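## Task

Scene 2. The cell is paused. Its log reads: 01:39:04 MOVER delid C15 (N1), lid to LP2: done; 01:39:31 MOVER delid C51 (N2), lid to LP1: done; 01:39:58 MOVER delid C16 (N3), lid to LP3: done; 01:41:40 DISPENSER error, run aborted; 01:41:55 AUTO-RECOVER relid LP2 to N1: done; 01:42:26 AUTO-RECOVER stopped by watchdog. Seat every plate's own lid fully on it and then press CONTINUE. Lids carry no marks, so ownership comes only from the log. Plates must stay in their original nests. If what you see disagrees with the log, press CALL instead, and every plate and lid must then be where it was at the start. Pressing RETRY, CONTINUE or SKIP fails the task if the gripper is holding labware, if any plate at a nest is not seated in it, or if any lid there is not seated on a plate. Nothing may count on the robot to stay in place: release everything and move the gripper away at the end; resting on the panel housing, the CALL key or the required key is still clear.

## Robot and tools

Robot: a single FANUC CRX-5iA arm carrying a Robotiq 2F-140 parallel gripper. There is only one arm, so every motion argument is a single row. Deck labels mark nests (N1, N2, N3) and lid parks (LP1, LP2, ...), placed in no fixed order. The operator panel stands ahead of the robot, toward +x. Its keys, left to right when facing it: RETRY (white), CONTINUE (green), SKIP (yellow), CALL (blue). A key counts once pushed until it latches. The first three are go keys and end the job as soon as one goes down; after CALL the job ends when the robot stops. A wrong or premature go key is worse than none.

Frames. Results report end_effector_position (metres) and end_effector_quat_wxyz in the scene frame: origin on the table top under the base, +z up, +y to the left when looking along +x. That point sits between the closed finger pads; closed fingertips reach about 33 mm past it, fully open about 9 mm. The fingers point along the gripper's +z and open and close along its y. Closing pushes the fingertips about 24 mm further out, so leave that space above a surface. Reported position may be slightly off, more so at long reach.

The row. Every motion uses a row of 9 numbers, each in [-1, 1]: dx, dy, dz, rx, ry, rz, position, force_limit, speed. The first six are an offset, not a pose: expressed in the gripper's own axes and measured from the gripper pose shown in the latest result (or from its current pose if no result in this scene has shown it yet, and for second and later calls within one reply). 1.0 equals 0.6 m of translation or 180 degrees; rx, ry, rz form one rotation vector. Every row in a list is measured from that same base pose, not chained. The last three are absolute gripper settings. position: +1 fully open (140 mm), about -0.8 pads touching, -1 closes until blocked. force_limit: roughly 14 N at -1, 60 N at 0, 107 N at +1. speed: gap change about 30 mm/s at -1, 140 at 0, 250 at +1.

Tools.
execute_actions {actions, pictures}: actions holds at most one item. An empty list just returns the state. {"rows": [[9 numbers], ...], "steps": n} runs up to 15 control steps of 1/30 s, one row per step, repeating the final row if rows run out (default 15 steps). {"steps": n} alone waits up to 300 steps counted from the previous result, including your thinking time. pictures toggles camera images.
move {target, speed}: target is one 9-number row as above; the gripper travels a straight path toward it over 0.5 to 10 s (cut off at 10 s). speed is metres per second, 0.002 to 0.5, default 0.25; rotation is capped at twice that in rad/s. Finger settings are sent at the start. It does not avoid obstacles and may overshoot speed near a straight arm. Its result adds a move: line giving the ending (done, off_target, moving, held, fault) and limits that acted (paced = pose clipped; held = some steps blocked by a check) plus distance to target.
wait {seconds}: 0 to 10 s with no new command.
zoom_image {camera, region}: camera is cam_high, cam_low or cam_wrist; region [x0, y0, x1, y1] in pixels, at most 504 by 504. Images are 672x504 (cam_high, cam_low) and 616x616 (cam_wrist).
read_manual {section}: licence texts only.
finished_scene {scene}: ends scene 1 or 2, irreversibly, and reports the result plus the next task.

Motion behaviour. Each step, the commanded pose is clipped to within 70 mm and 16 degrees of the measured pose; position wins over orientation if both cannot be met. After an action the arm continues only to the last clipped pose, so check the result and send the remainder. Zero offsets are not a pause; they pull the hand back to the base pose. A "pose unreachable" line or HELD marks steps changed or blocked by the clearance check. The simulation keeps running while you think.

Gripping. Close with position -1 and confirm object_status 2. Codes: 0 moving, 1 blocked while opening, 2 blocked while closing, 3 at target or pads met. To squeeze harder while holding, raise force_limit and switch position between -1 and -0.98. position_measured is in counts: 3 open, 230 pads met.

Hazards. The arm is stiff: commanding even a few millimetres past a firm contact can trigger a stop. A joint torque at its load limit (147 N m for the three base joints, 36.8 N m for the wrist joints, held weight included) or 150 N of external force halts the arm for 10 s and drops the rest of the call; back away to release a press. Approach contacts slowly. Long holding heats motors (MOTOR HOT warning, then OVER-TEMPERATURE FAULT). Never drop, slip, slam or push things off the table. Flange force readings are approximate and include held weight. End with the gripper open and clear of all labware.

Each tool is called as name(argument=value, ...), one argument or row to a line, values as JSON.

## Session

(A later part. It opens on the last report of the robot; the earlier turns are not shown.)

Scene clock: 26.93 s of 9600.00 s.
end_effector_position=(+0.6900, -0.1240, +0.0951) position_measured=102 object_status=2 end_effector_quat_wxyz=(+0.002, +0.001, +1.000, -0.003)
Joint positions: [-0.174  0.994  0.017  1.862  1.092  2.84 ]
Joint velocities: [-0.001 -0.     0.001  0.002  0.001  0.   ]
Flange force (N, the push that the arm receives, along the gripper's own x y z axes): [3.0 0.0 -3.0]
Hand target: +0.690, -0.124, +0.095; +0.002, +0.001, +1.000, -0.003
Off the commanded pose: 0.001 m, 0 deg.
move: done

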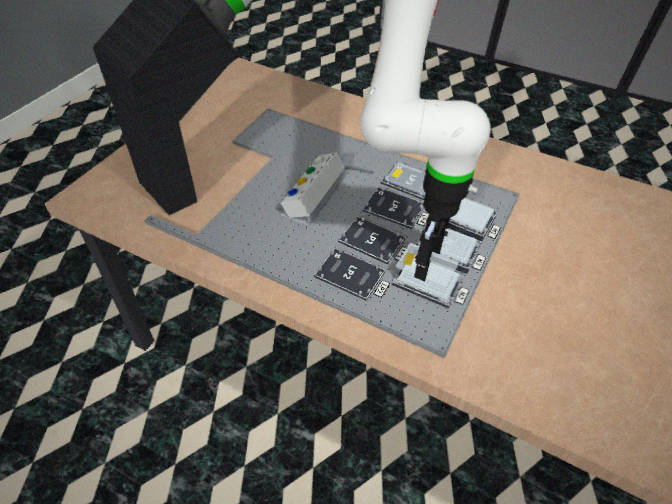

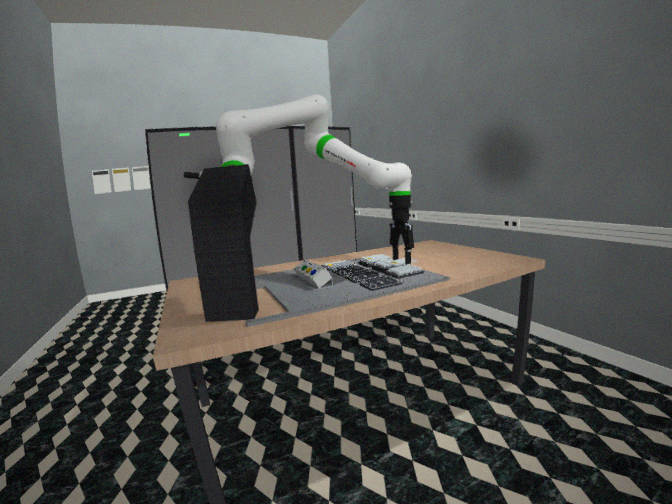

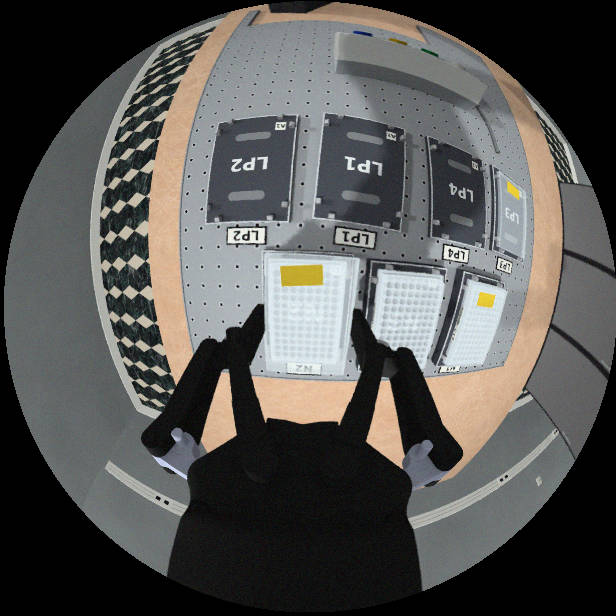

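move(
  target=[-0.018,-0.008,0.025,0,0,-0.006,-1,-0.6,-0.8],
  speed=0.03,
)

zoom_image(
  camera="cam_wrist",
  region=[230, 230, 390, 390],
)

zoom_image(
  camera="cam_high",
  region=[380, 220, 490, 315],
)

Scene clock: 29.47 s of 9600.00 s.
end_effector_position=(+0.7009, -0.1288, +0.0801) position_measured=102 object_status=2 end_effector_quat_wxyz=(+0.002, -0.008, +1.000, -0.003)
Joint positions: [-0.156  1.033  0.073  1.856  1.087  2.838]
Joint velocities: [ 0.     0.002  0.    -0.     0.001  0.   ]
Flange force (N, the push that the arm receives, along the gripper's own x y z axes): [2.3 -0.7 -3.1]
Hand target: +0.701, -0.129, +0.080; +0.002, -0.008, +1.000, -0.003
Off the commanded pose: 0.000 m, 0 deg.
move: done

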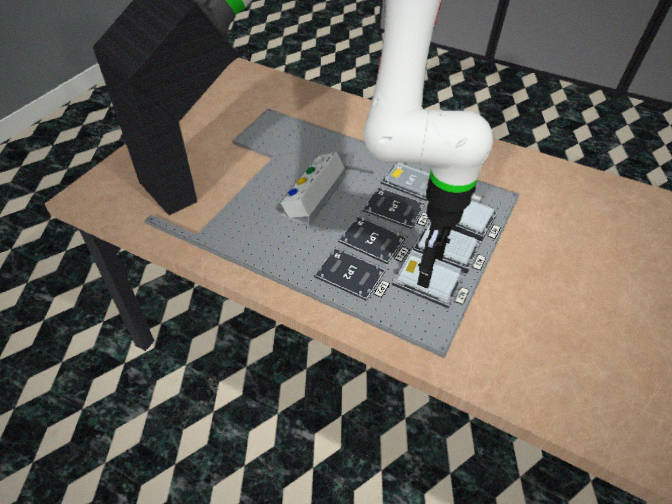

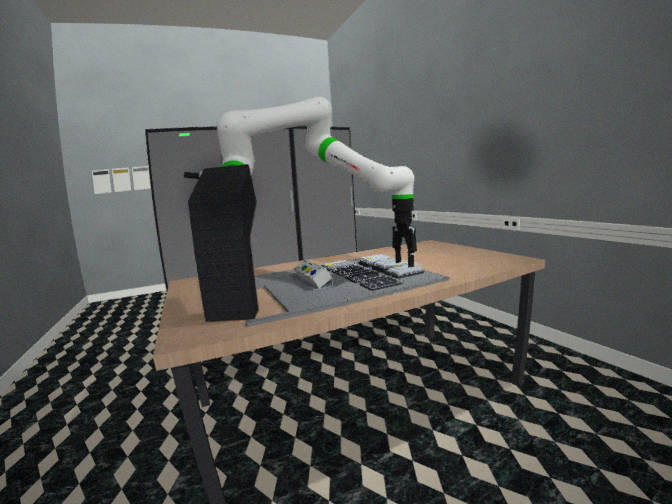

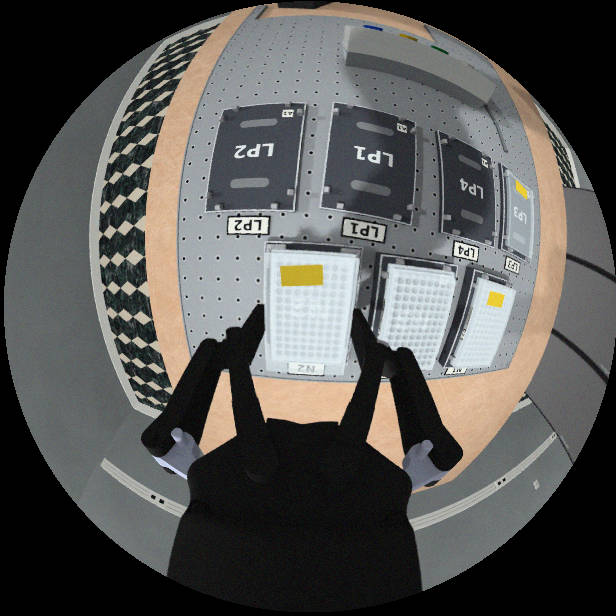

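Region (230, 230, 390, 390) of cam_wrist's 616x616 image, scaled by 3.150, with more detail than that image has.

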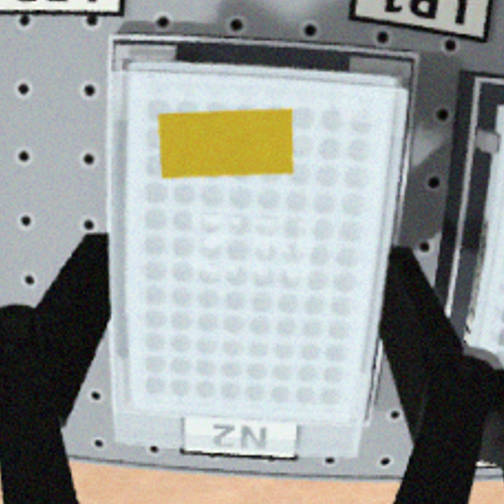

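Region (380, 220, 490, 315) of cam_high's 672x504 image, scaled by 4.582, with more detail than that image has; it fills the top 435 rows of this view, and the rest is white.

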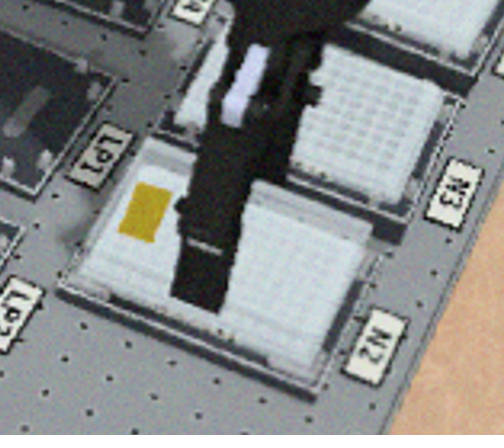

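move(
  target=[0.004,0.0005,0.009,0,0,0,-1,-0.6,-0.8],
  speed=0.01,
)

zoom_image(
  camera="cam_wrist",
  region=[230, 230, 390, 390],
)

zoom_image(
  camera="cam_high",
  region=[380, 220, 490, 315],
)

Scene clock: 32.30 s of 9600.00 s.
end_effector_position=(+0.6985, -0.1286, +0.0747) position_measured=102 object_status=2 end_effector_quat_wxyz=(+0.002, -0.008, +1.000, -0.003)
Joint positions: [-0.148  1.035  0.066  1.846  1.08   2.846]
Joint velocities: [-0.    -0.001 -0.    -0.001 -0.     0.   ]
Flange force (N, the push that the arm receives, along the gripper's own x y z axes): [0.1 -2.0 -2.5]
Hand target: +0.698, -0.129, +0.075; +0.002, -0.008, +1.000, -0.003
Off the commanded pose: 0.000 m, 0 deg.
move: done

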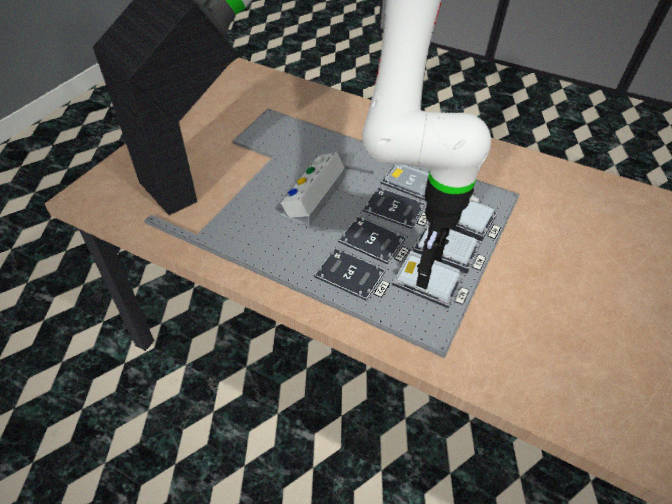

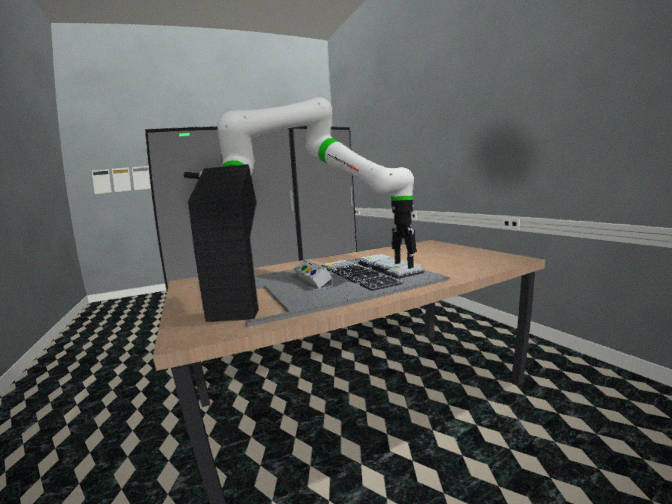

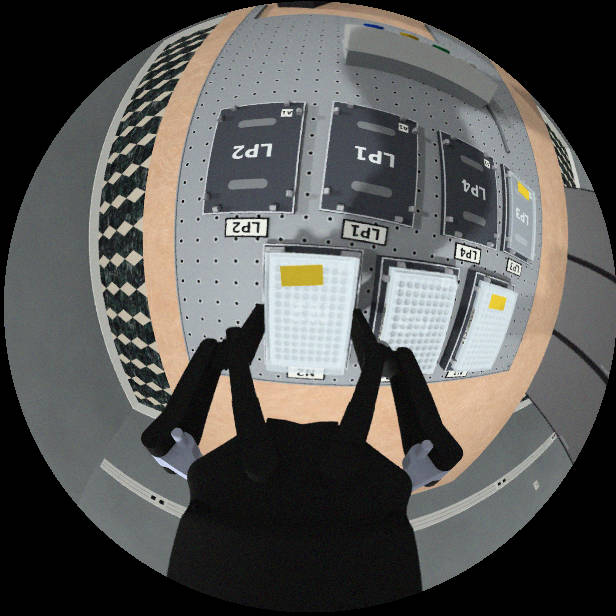

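Region (230, 230, 390, 390) of cam_wrist's 616x616 image, scaled by 3.150, with more detail than that image has.

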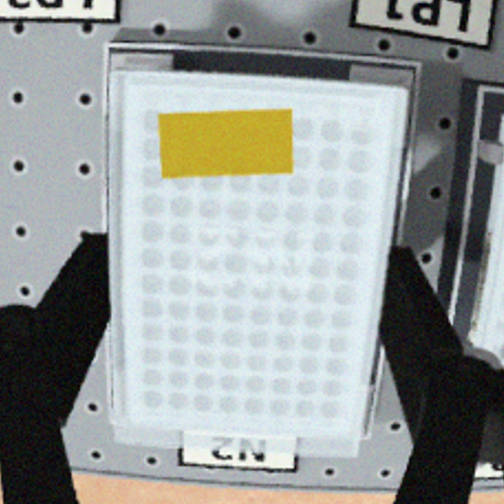

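Region (380, 220, 490, 315) of cam_high's 672x504 image, scaled by 4.582, with more detail than that image has; it fills the top 435 rows of this view, and the rest is white.

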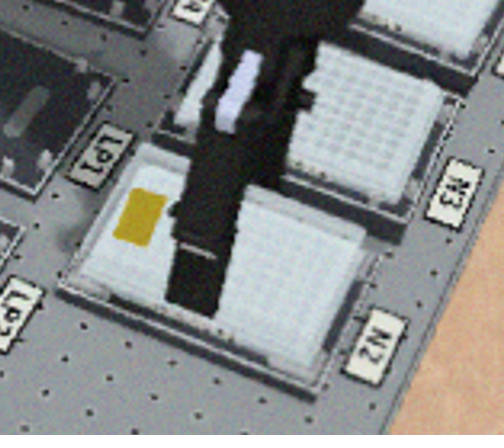

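move(
  target=[0,-0.001,0.006,0,0,-0.002,-1,-0.6,-0.8],
  speed=0.006,
)

zoom_image(
  camera="cam_wrist",
  region=[230, 230, 390, 390],
)

Scene clock: 34.60 s of 9600.00 s.
end_effector_position=(+0.6985, -0.1292, +0.0711) position_measured=102 object_status=2 end_effector_quat_wxyz=(+0.002, -0.011, +1.000, -0.003)
Joint positions: [-0.143  1.04   0.069  1.841  1.077  2.854]
Joint velocities: [-0.    -0.002  0.     0.     0.     0.001]
Flange force (N, the push that the arm receives, along the gripper's own x y z axes): [1.3 -1.5 -3.3]
Hand target: +0.699, -0.129, +0.071; +0.002, -0.011, +1.000, -0.003
Off the commanded pose: 0.000 m, 0 deg.
move: done

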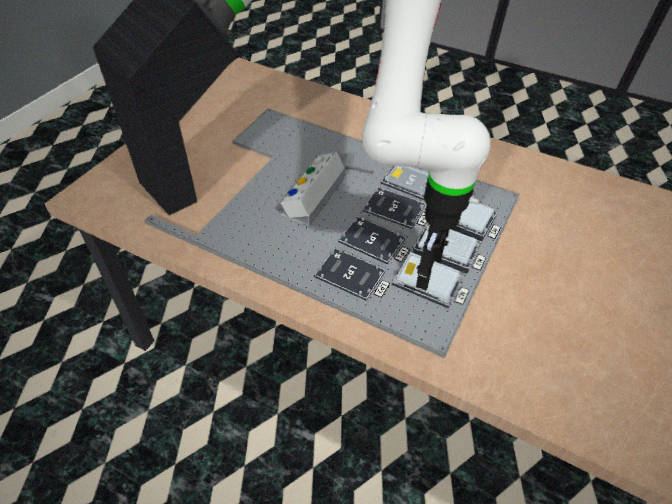

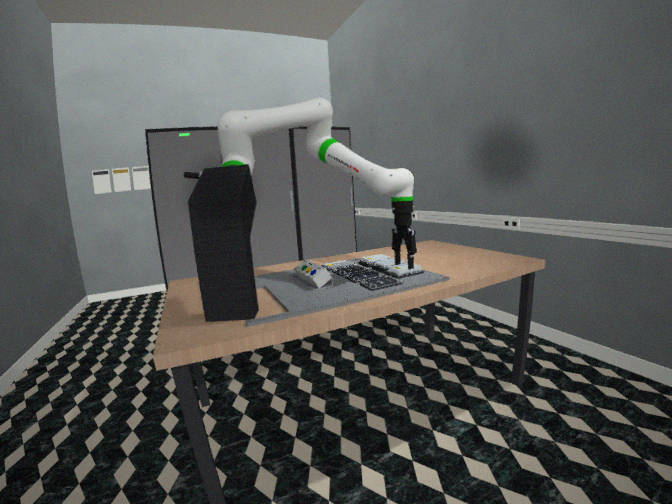

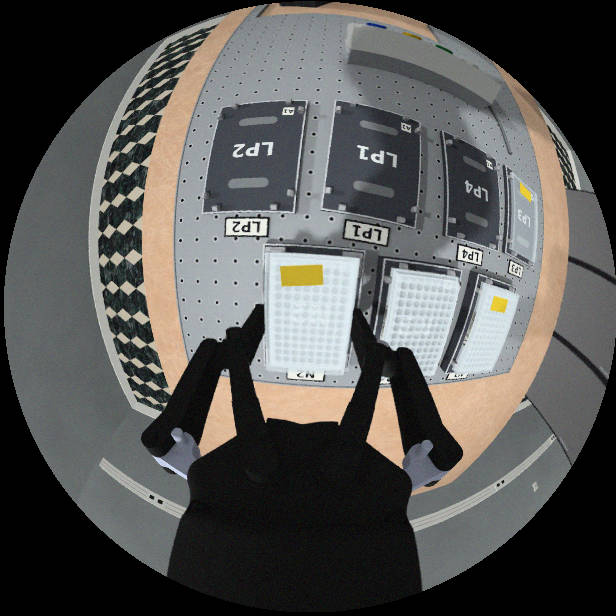

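Region (230, 230, 390, 390) of cam_wrist's 616x616 image, scaled by 3.150, with more detail than that image has.

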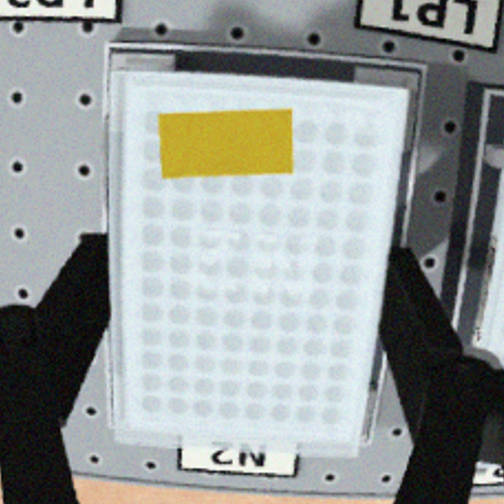

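move(
  target=[0,0,0.007,0,0,0,-1,-0.6,-0.8],
  speed=0.006,
)

zoom_image(
  camera="cam_wrist",
  region=[230, 230, 390, 390],
)

Scene clock: 37.17 s of 9600.00 s.
end_effector_position=(+0.6986, -0.1292, +0.0669) position_measured=102 object_status=2 end_effector_quat_wxyz=(+0.002, -0.011, +1.000, -0.003)
Joint positions: [-0.137  1.045  0.072  1.836  1.073  2.855]
Joint velocities: [ 0.    -0.     0.     0.001 -0.001  0.   ]
Flange force (N, the push that the arm receives, along the gripper's own x y z axes): [-0.4 2.8 -8.9]
Hand target: +0.699, -0.129, +0.067; +0.002, -0.011, +1.000, -0.003
Off the commanded pose: 0.000 m, 0 deg.
move: done

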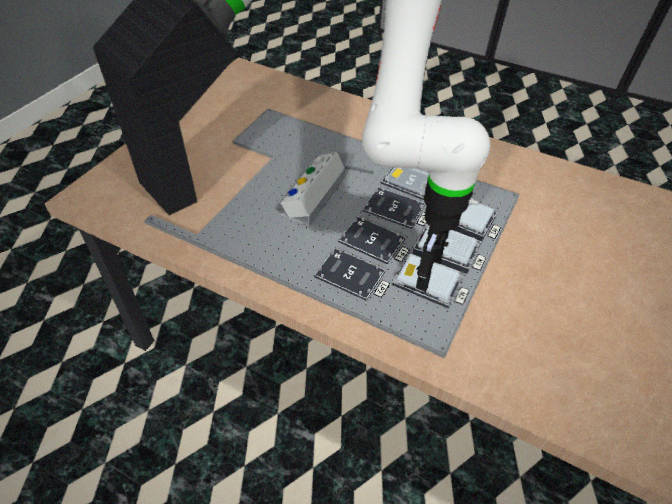

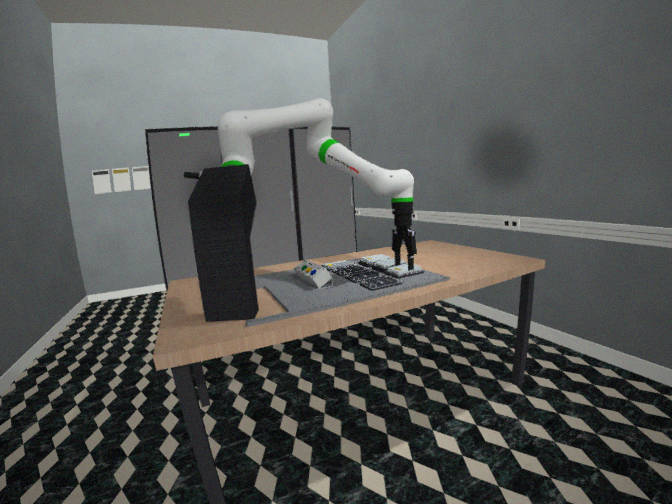

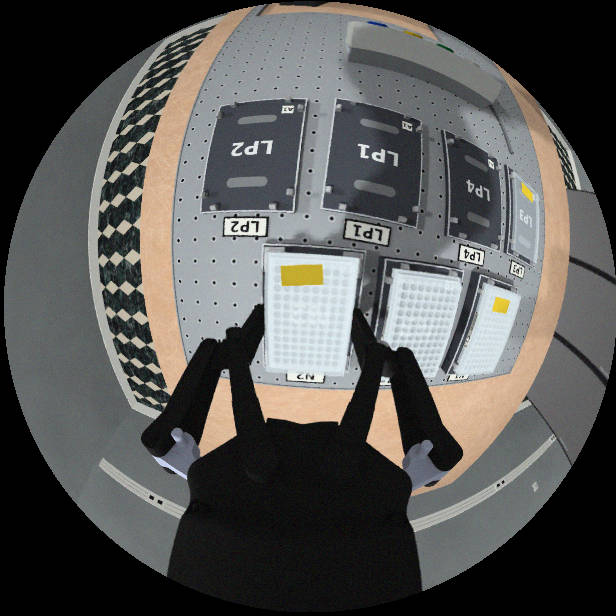

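Region (230, 230, 390, 390) of cam_wrist's 616x616 image, scaled by 3.150, with more detail than that image has.

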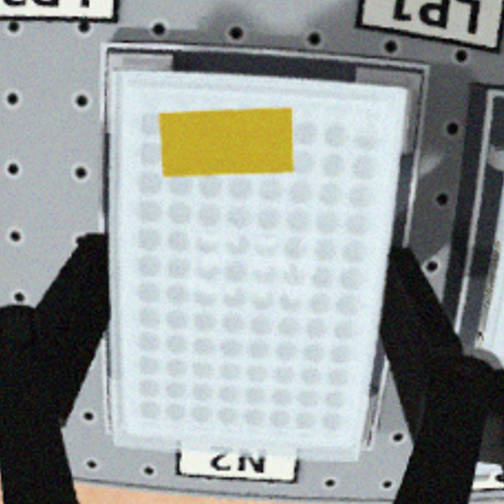

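move(
  target=[-0.0017,0.0008,-0.001,0,0,0,-1,-0.6,-0.8],
  speed=0.004,
)

move(
  target=[0,0,0.005,0,0,0,-1,-0.6,-0.8],
  speed=0.005,
)

zoom_image(
  camera="cam_wrist",
  region=[230, 230, 390, 390],
)

zoom_image(
  camera="cam_high",
  region=[380, 220, 490, 315],
)

Scene clock: 40.03 s of 9600.00 s.
end_effector_position=(+0.6996, -0.1287, +0.0675) position_measured=102 object_status=2 end_effector_quat_wxyz=(+0.002, -0.011, +1.000, -0.003)
Joint positions: [-0.137  1.044  0.074  1.838  1.074  2.852]
Joint velocities: [-0.001 -0.001  0.    -0.001 -0.     0.   ]
Flange force (N, the push that the arm receives, along the gripper's own x y z axes): [4.9 -0.2 -3.3]
Hand target: +0.700, -0.129, +0.068; +0.002, -0.011, +1.000, -0.003
Off the commanded pose: 0.000 m, 0 deg.
move: done

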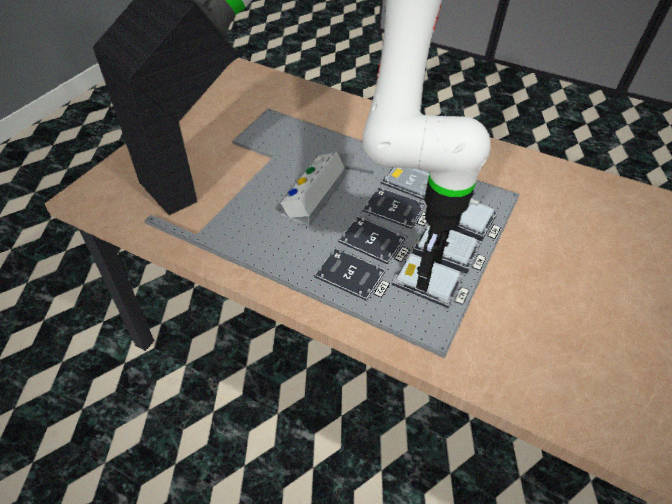

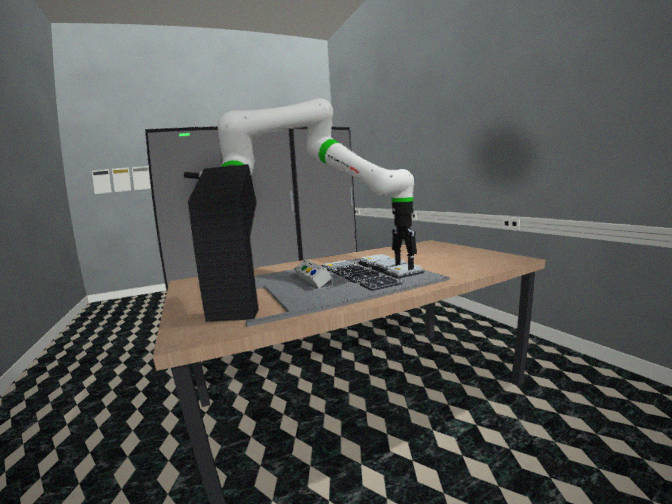

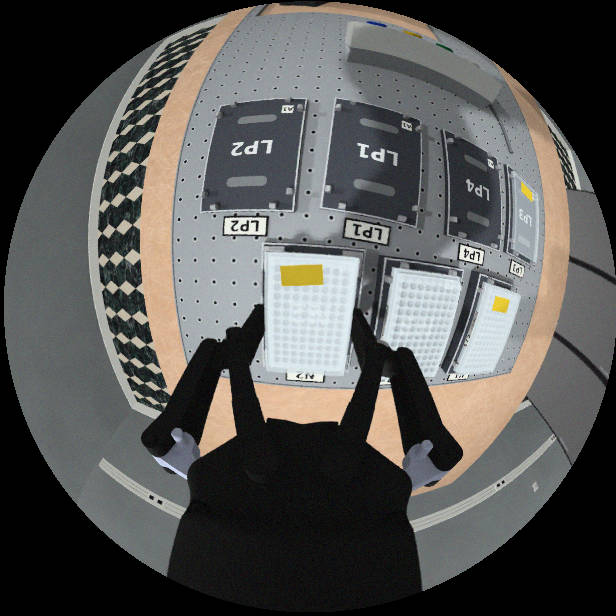

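Scene clock: 40.87 s of 9600.00 s.
end_effector_position=(+0.6996, -0.1287, +0.0645) position_measured=102 object_status=2 end_effector_quat_wxyz=(+0.002, -0.011, +1.000, -0.003)
Joint positions: [-0.133  1.048  0.076  1.834  1.071  2.853]
Joint velocities: [ 0.     0.001  0.     0.    -0.    -0.003]
Flange force (N, the push that the arm receives, along the gripper's own x y z axes): [2.8 -1.2 -6.8]
Hand target: +0.700, -0.129, +0.065; +0.002, -0.011, +1.000, -0.003
Off the commanded pose: 0.000 m, 0 deg.
move: done

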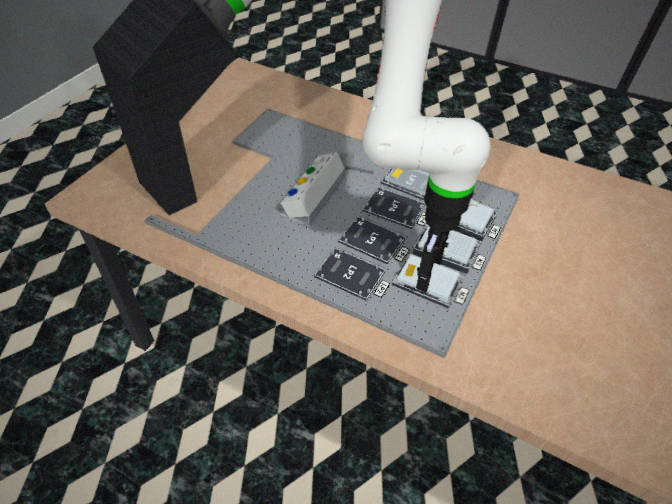

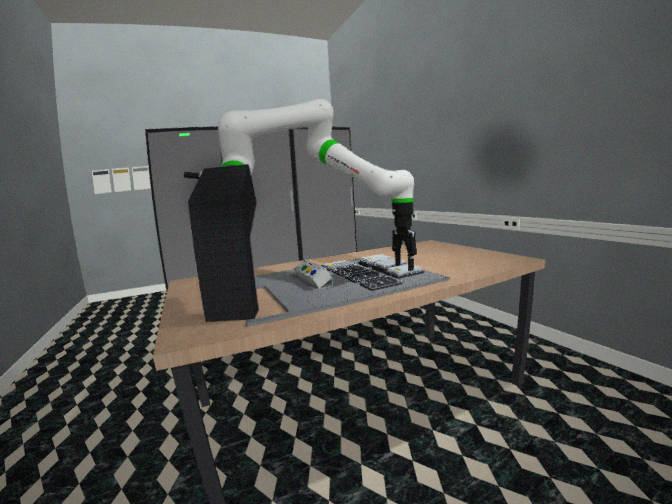

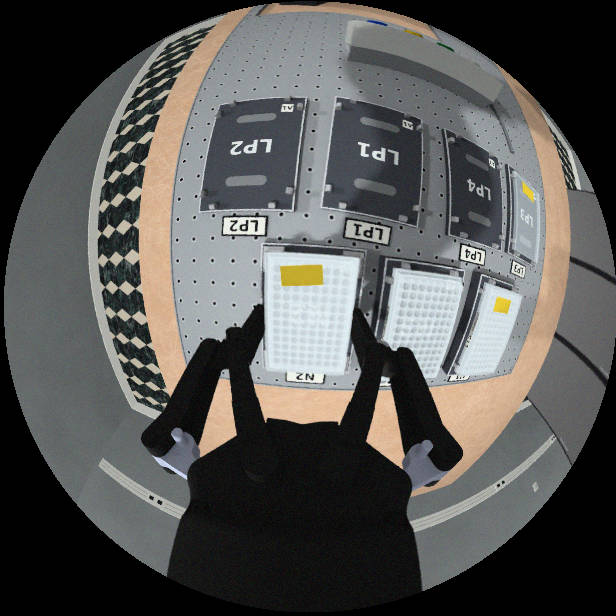

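Region (230, 230, 390, 390) of cam_wrist's 616x616 image, scaled by 3.150, with more detail than that image has.

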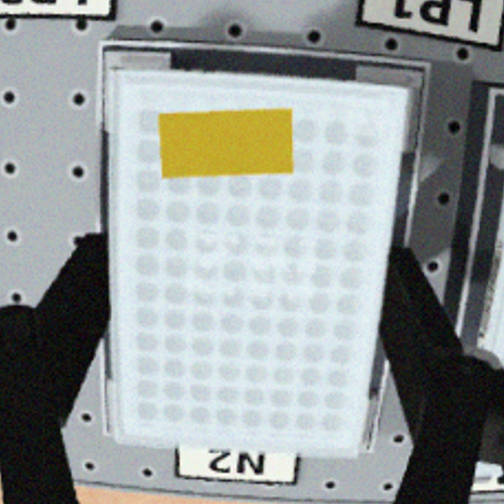

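Region (380, 220, 490, 315) of cam_high's 672x504 image, scaled by 4.582, with more detail than that image has; it fills the top 435 rows of this view, and the rest is white.

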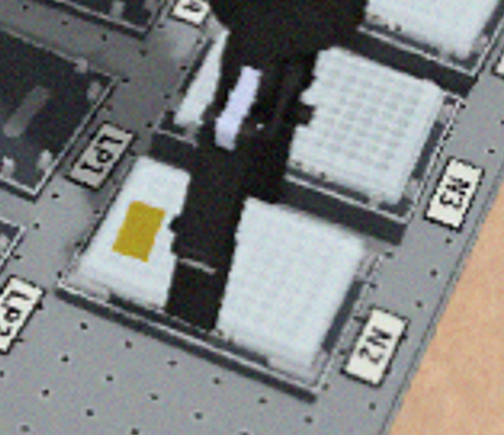

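move(
  target=[0,0,0.003,0,0,0,-1,-0.6,-0.8],
  speed=0.005,
)

move(
  target=[0,0,0,0,0,0,0.4,-0.6,-0.5],
)

move(
  target=[0,0,-0.05,0,0,0,0.4,-0.6,-0.5],
  speed=0.1,
)

move(
  target=[0.285,0.52,0.01,0,0,0.007,0.45,-0.6,-0.5],
)

zoom_image(
  camera="cam_high",
  region=[380, 190, 510, 315],
)

zoom_image(
  camera="cam_wrist",
  region=[190, 200, 440, 450],
)

Scene clock: 44.17 s of 9600.00 s.
end_effector_position=(+0.6997, -0.1287, +0.0628) position_measured=102 object_status=2 end_effector_quat_wxyz=(+0.002, -0.011, +1.000, -0.003)
Joint positions: [-0.131  1.05   0.077  1.831  1.07   2.853]
Joint velocities: [ 0.     0.001 -0.     0.001  0.     0.001]
Flange force (N, the push that the arm receives, along the gripper's own x y z axes): [9.0 3.6 -43.3]
Hand target: +0.700, -0.129, +0.063; +0.002, -0.011, +1.000, -0.003
Off the commanded pose: 0.000 m, 0 deg.
move: done

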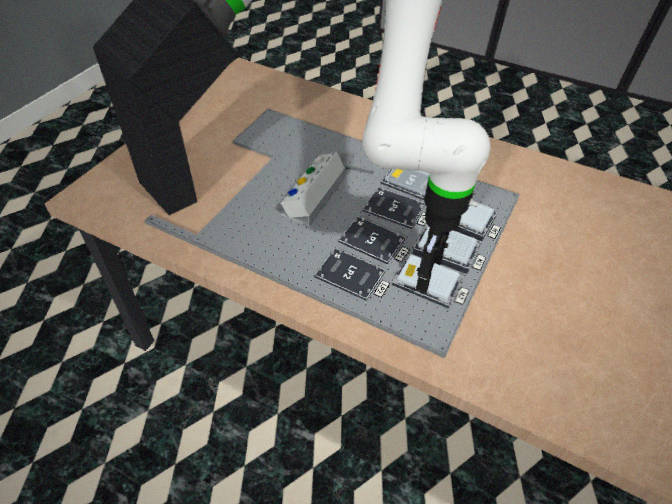

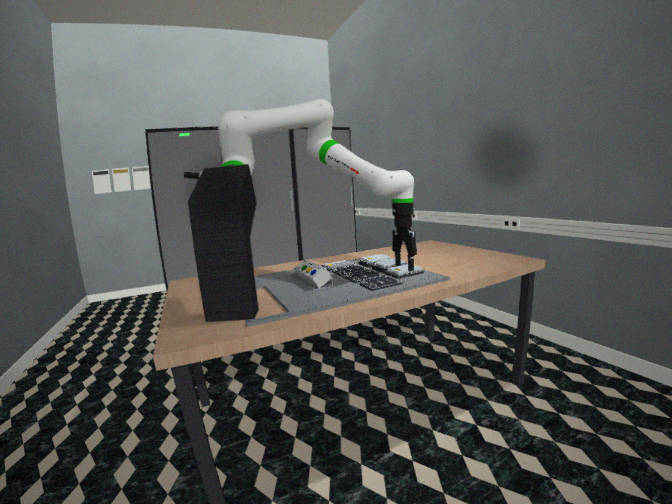

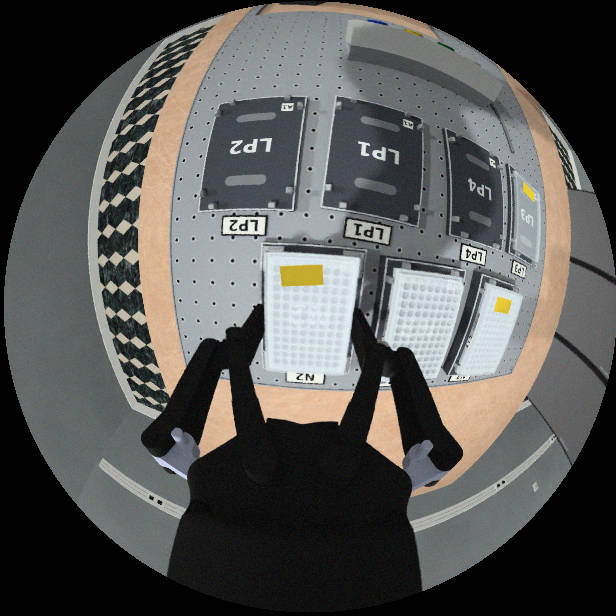

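Scene clock: 44.67 s of 9600.00 s.
end_effector_position=(+0.6997, -0.1287, +0.0627) position_measured=78 object_status=3 end_effector_quat_wxyz=(+0.002, -0.011, +1.000, -0.003)
Joint positions: [-0.13   1.05   0.077  1.831  1.069  2.853]
Joint velocities: [-0.001 -0.002  0.     0.     0.002 -0.   ]
Flange force (N, the push that the arm receives, along the gripper's own x y z axes): [4.1 1.5 -2.7]
Hand target: +0.700, -0.129, +0.063; +0.002, -0.011, +1.000, -0.003
Off the commanded pose: 0.000 m, 0 deg.
move: done

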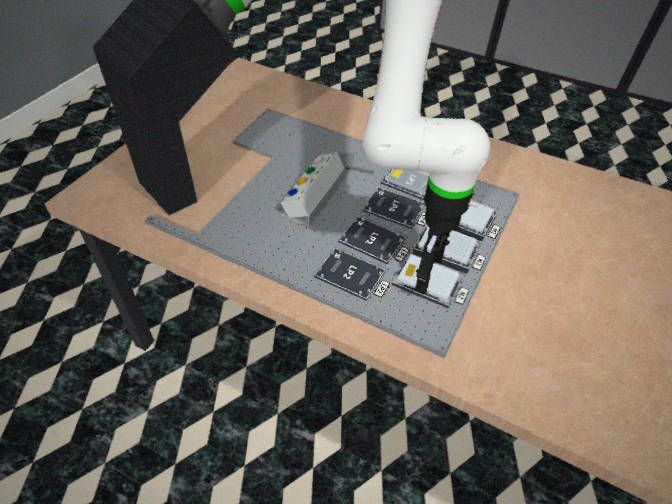

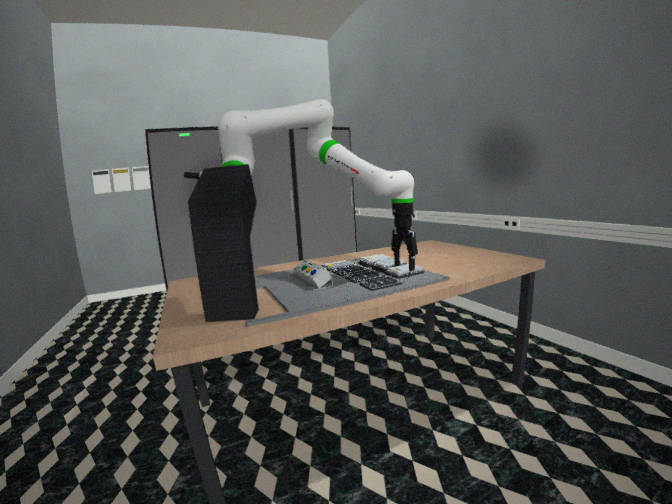

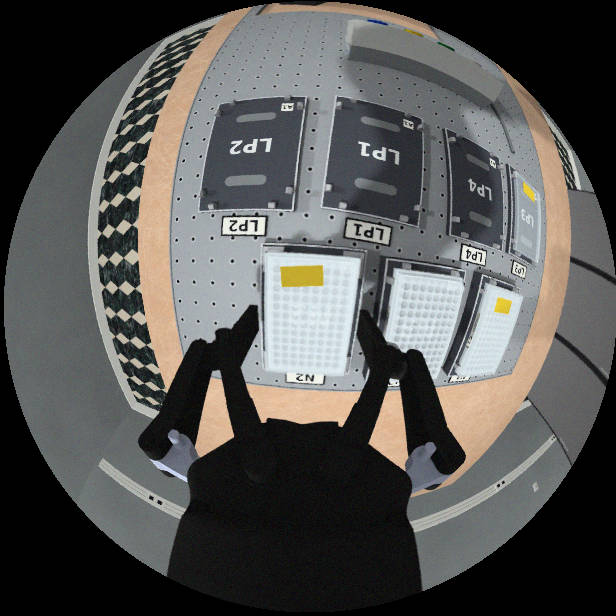

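Scene clock: 45.40 s of 9600.00 s.
end_effector_position=(+0.6996, -0.1287, +0.0927) position_measured=78 object_status=3 end_effector_quat_wxyz=(+0.002, -0.011, +1.000, -0.003)
Joint positions: [-0.174  1.018  0.061  1.871  1.098  2.844]
Joint velocities: [-0.001 -0.002 -0.     0.001 -0.     0.001]
Flange force (N, the push that the arm receives, along the gripper's own x y z axes): [1.7 -0.9 -2.3]
Hand target: +0.700, -0.129, +0.093; +0.002, -0.011, +1.000, -0.003
Off the commanded pose: 0.000 m, 0 deg.
move: done

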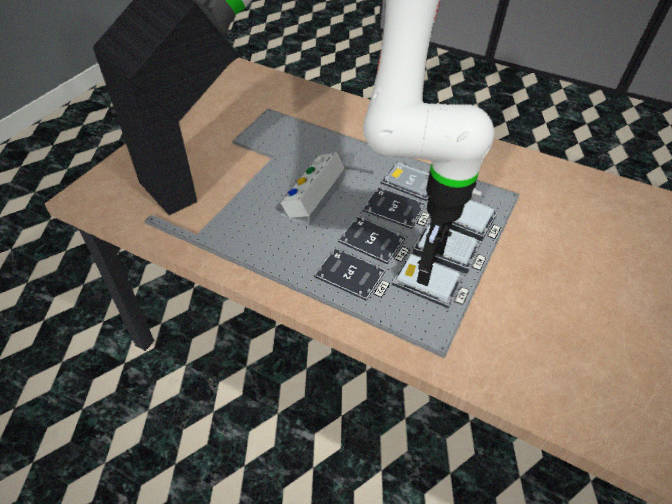

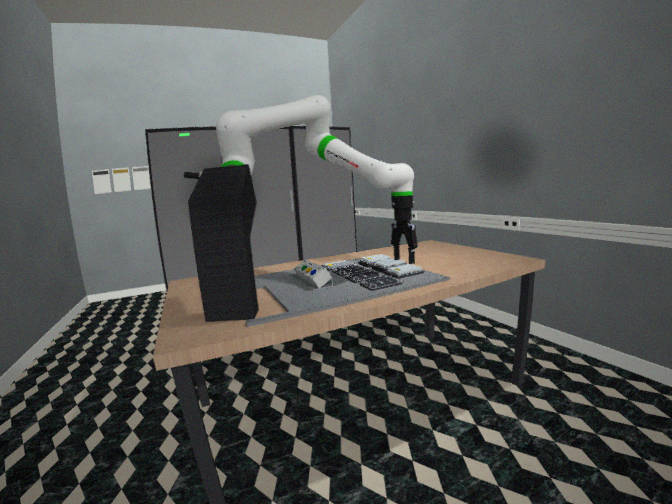

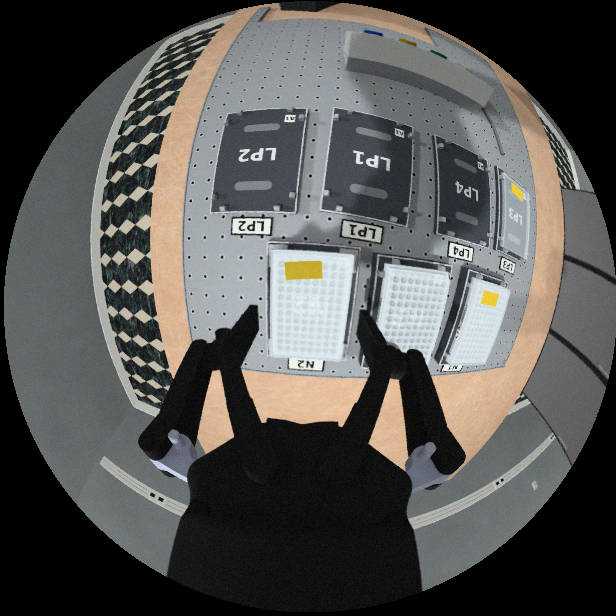

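Scene clock: 47.27 s of 9600.00 s.
end_effector_position=(+0.5206, +0.1789, +0.0853) position_measured=72 object_status=3 end_effector_quat_wxyz=(+0.002, -0.000, +1.000, -0.003)
Joint positions: [ 0.211  0.259 -0.701  1.575  0.88   2.785]
Joint velocities: [ 0.     0.    -0.    -0.     0.001 -0.001]
Flange force (N, the push that the arm receives, along the gripper's own x y z axes): [1.4 -1.0 -4.6]
Hand target: +0.521, +0.179, +0.085; +0.002, -0.000, +1.000, -0.003
Off the commanded pose: 0.001 m, 0 deg.
move: done

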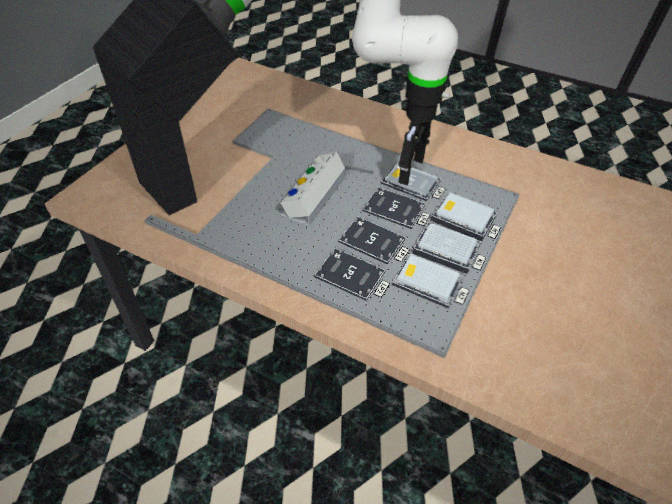

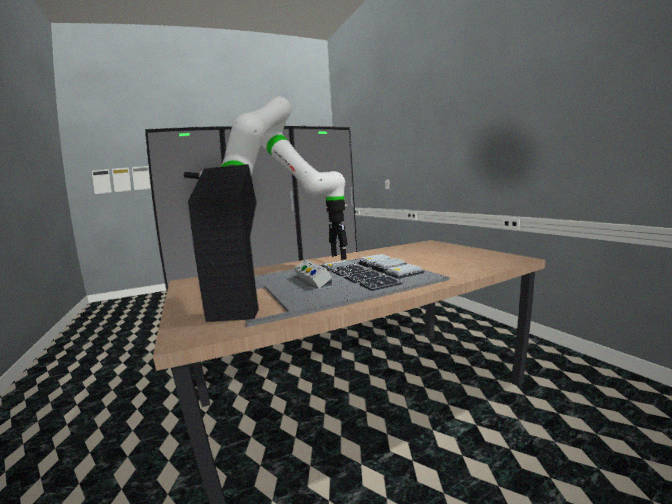

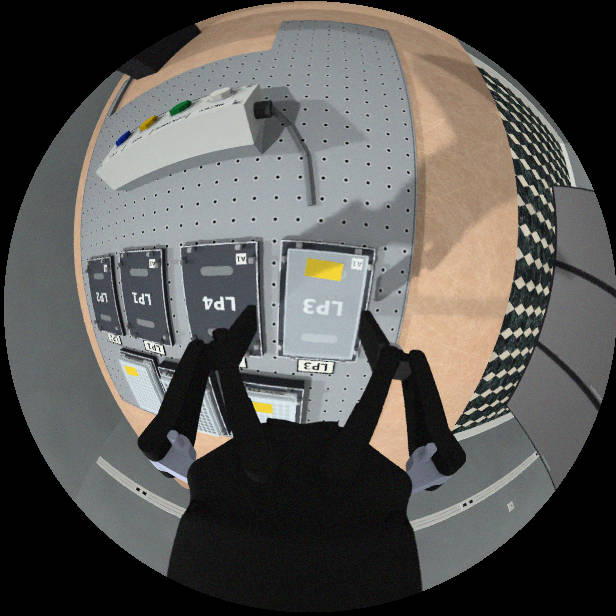

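Region (380, 190, 510, 315) of cam_high's 672x504 image, scaled by 3.877, with more detail than that image has; it fills the top 485 rows of this view, and the rest is white.

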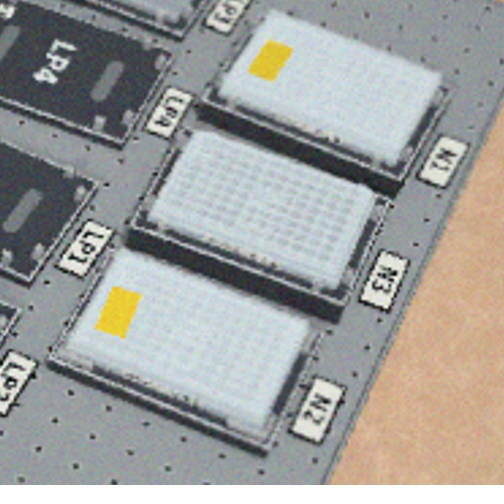

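Region (190, 200, 440, 450) of cam_wrist's 616x616 image, scaled by 2.016, with more detail than that image has.

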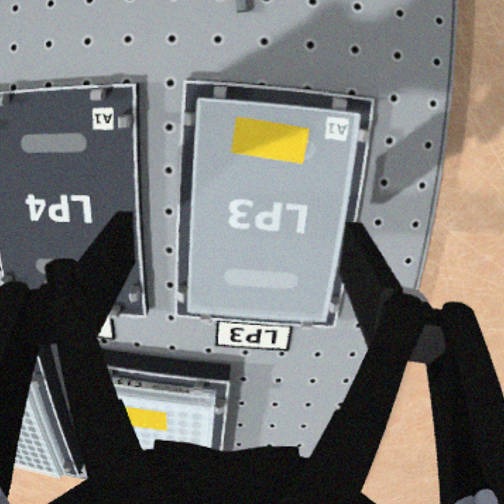

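N1 reads C15; good.

move(
  target=[0,0.024,0.035,0,0,0.008,0.45,-0.6,-0.5],
  speed=0.05,
)

zoom_image(
  camera="cam_wrist",
  region=[190, 200, 440, 450],
)

Scene clock: 49.07 s of 9600.00 s.
end_effector_position=(+0.5206, +0.1933, +0.0643) position_measured=72 object_status=3 end_effector_quat_wxyz=(+0.002, +0.012, +1.000, -0.003)
Joint positions: [ 0.279  0.271 -0.683  1.523  0.84   2.754]
Joint velocities: [-0.     0.001  0.    -0.001 -0.    -0.001]
Flange force (N, the push that the arm receives, along the gripper's own x y z axes): [2.2 -3.1 -3.7]
Hand target: +0.521, +0.193, +0.064; +0.002, +0.012, +1.000, -0.003
Off the commanded pose: 0.000 m, 0 deg.
move: done

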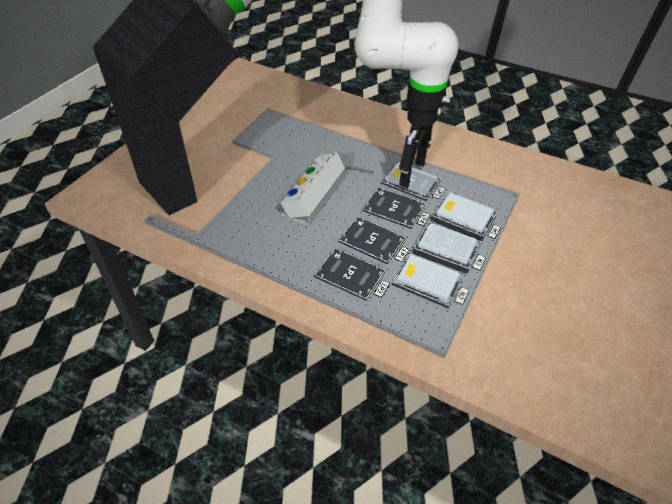

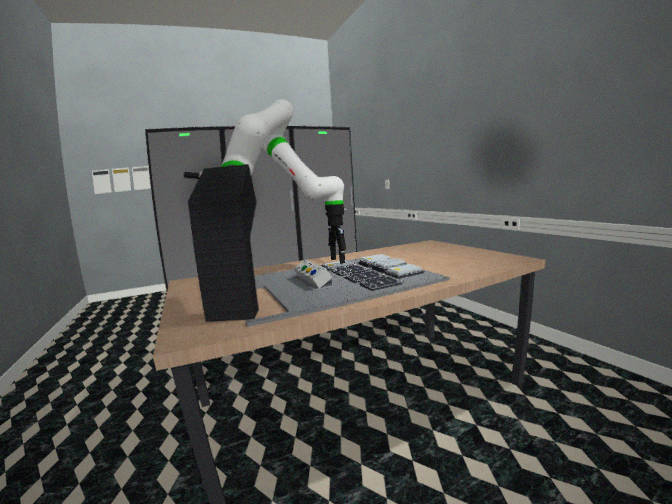

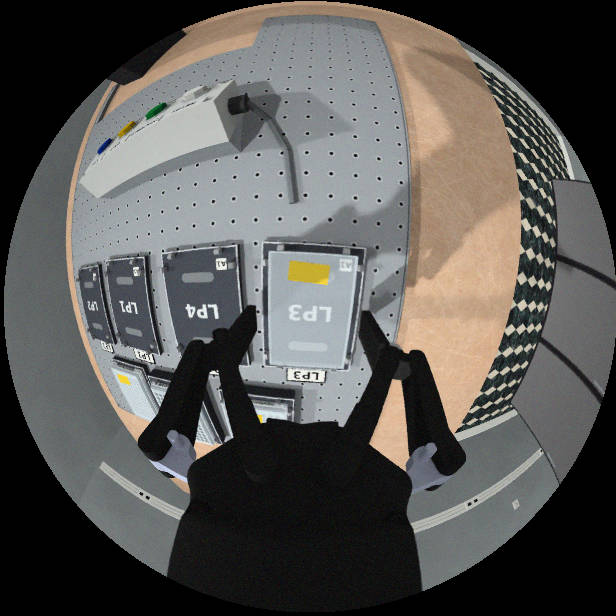

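Region (190, 200, 440, 450) of cam_wrist's 616x616 image, scaled by 2.016, with more detail than that image has.

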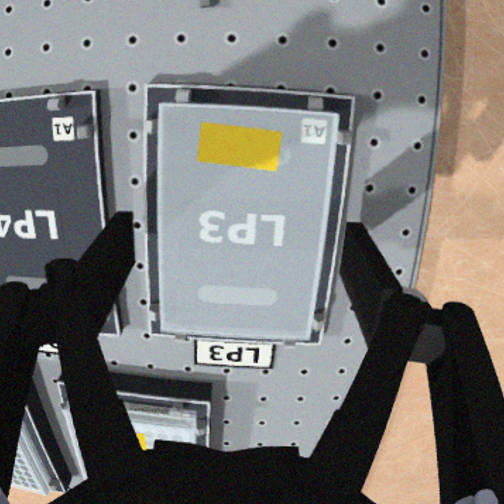

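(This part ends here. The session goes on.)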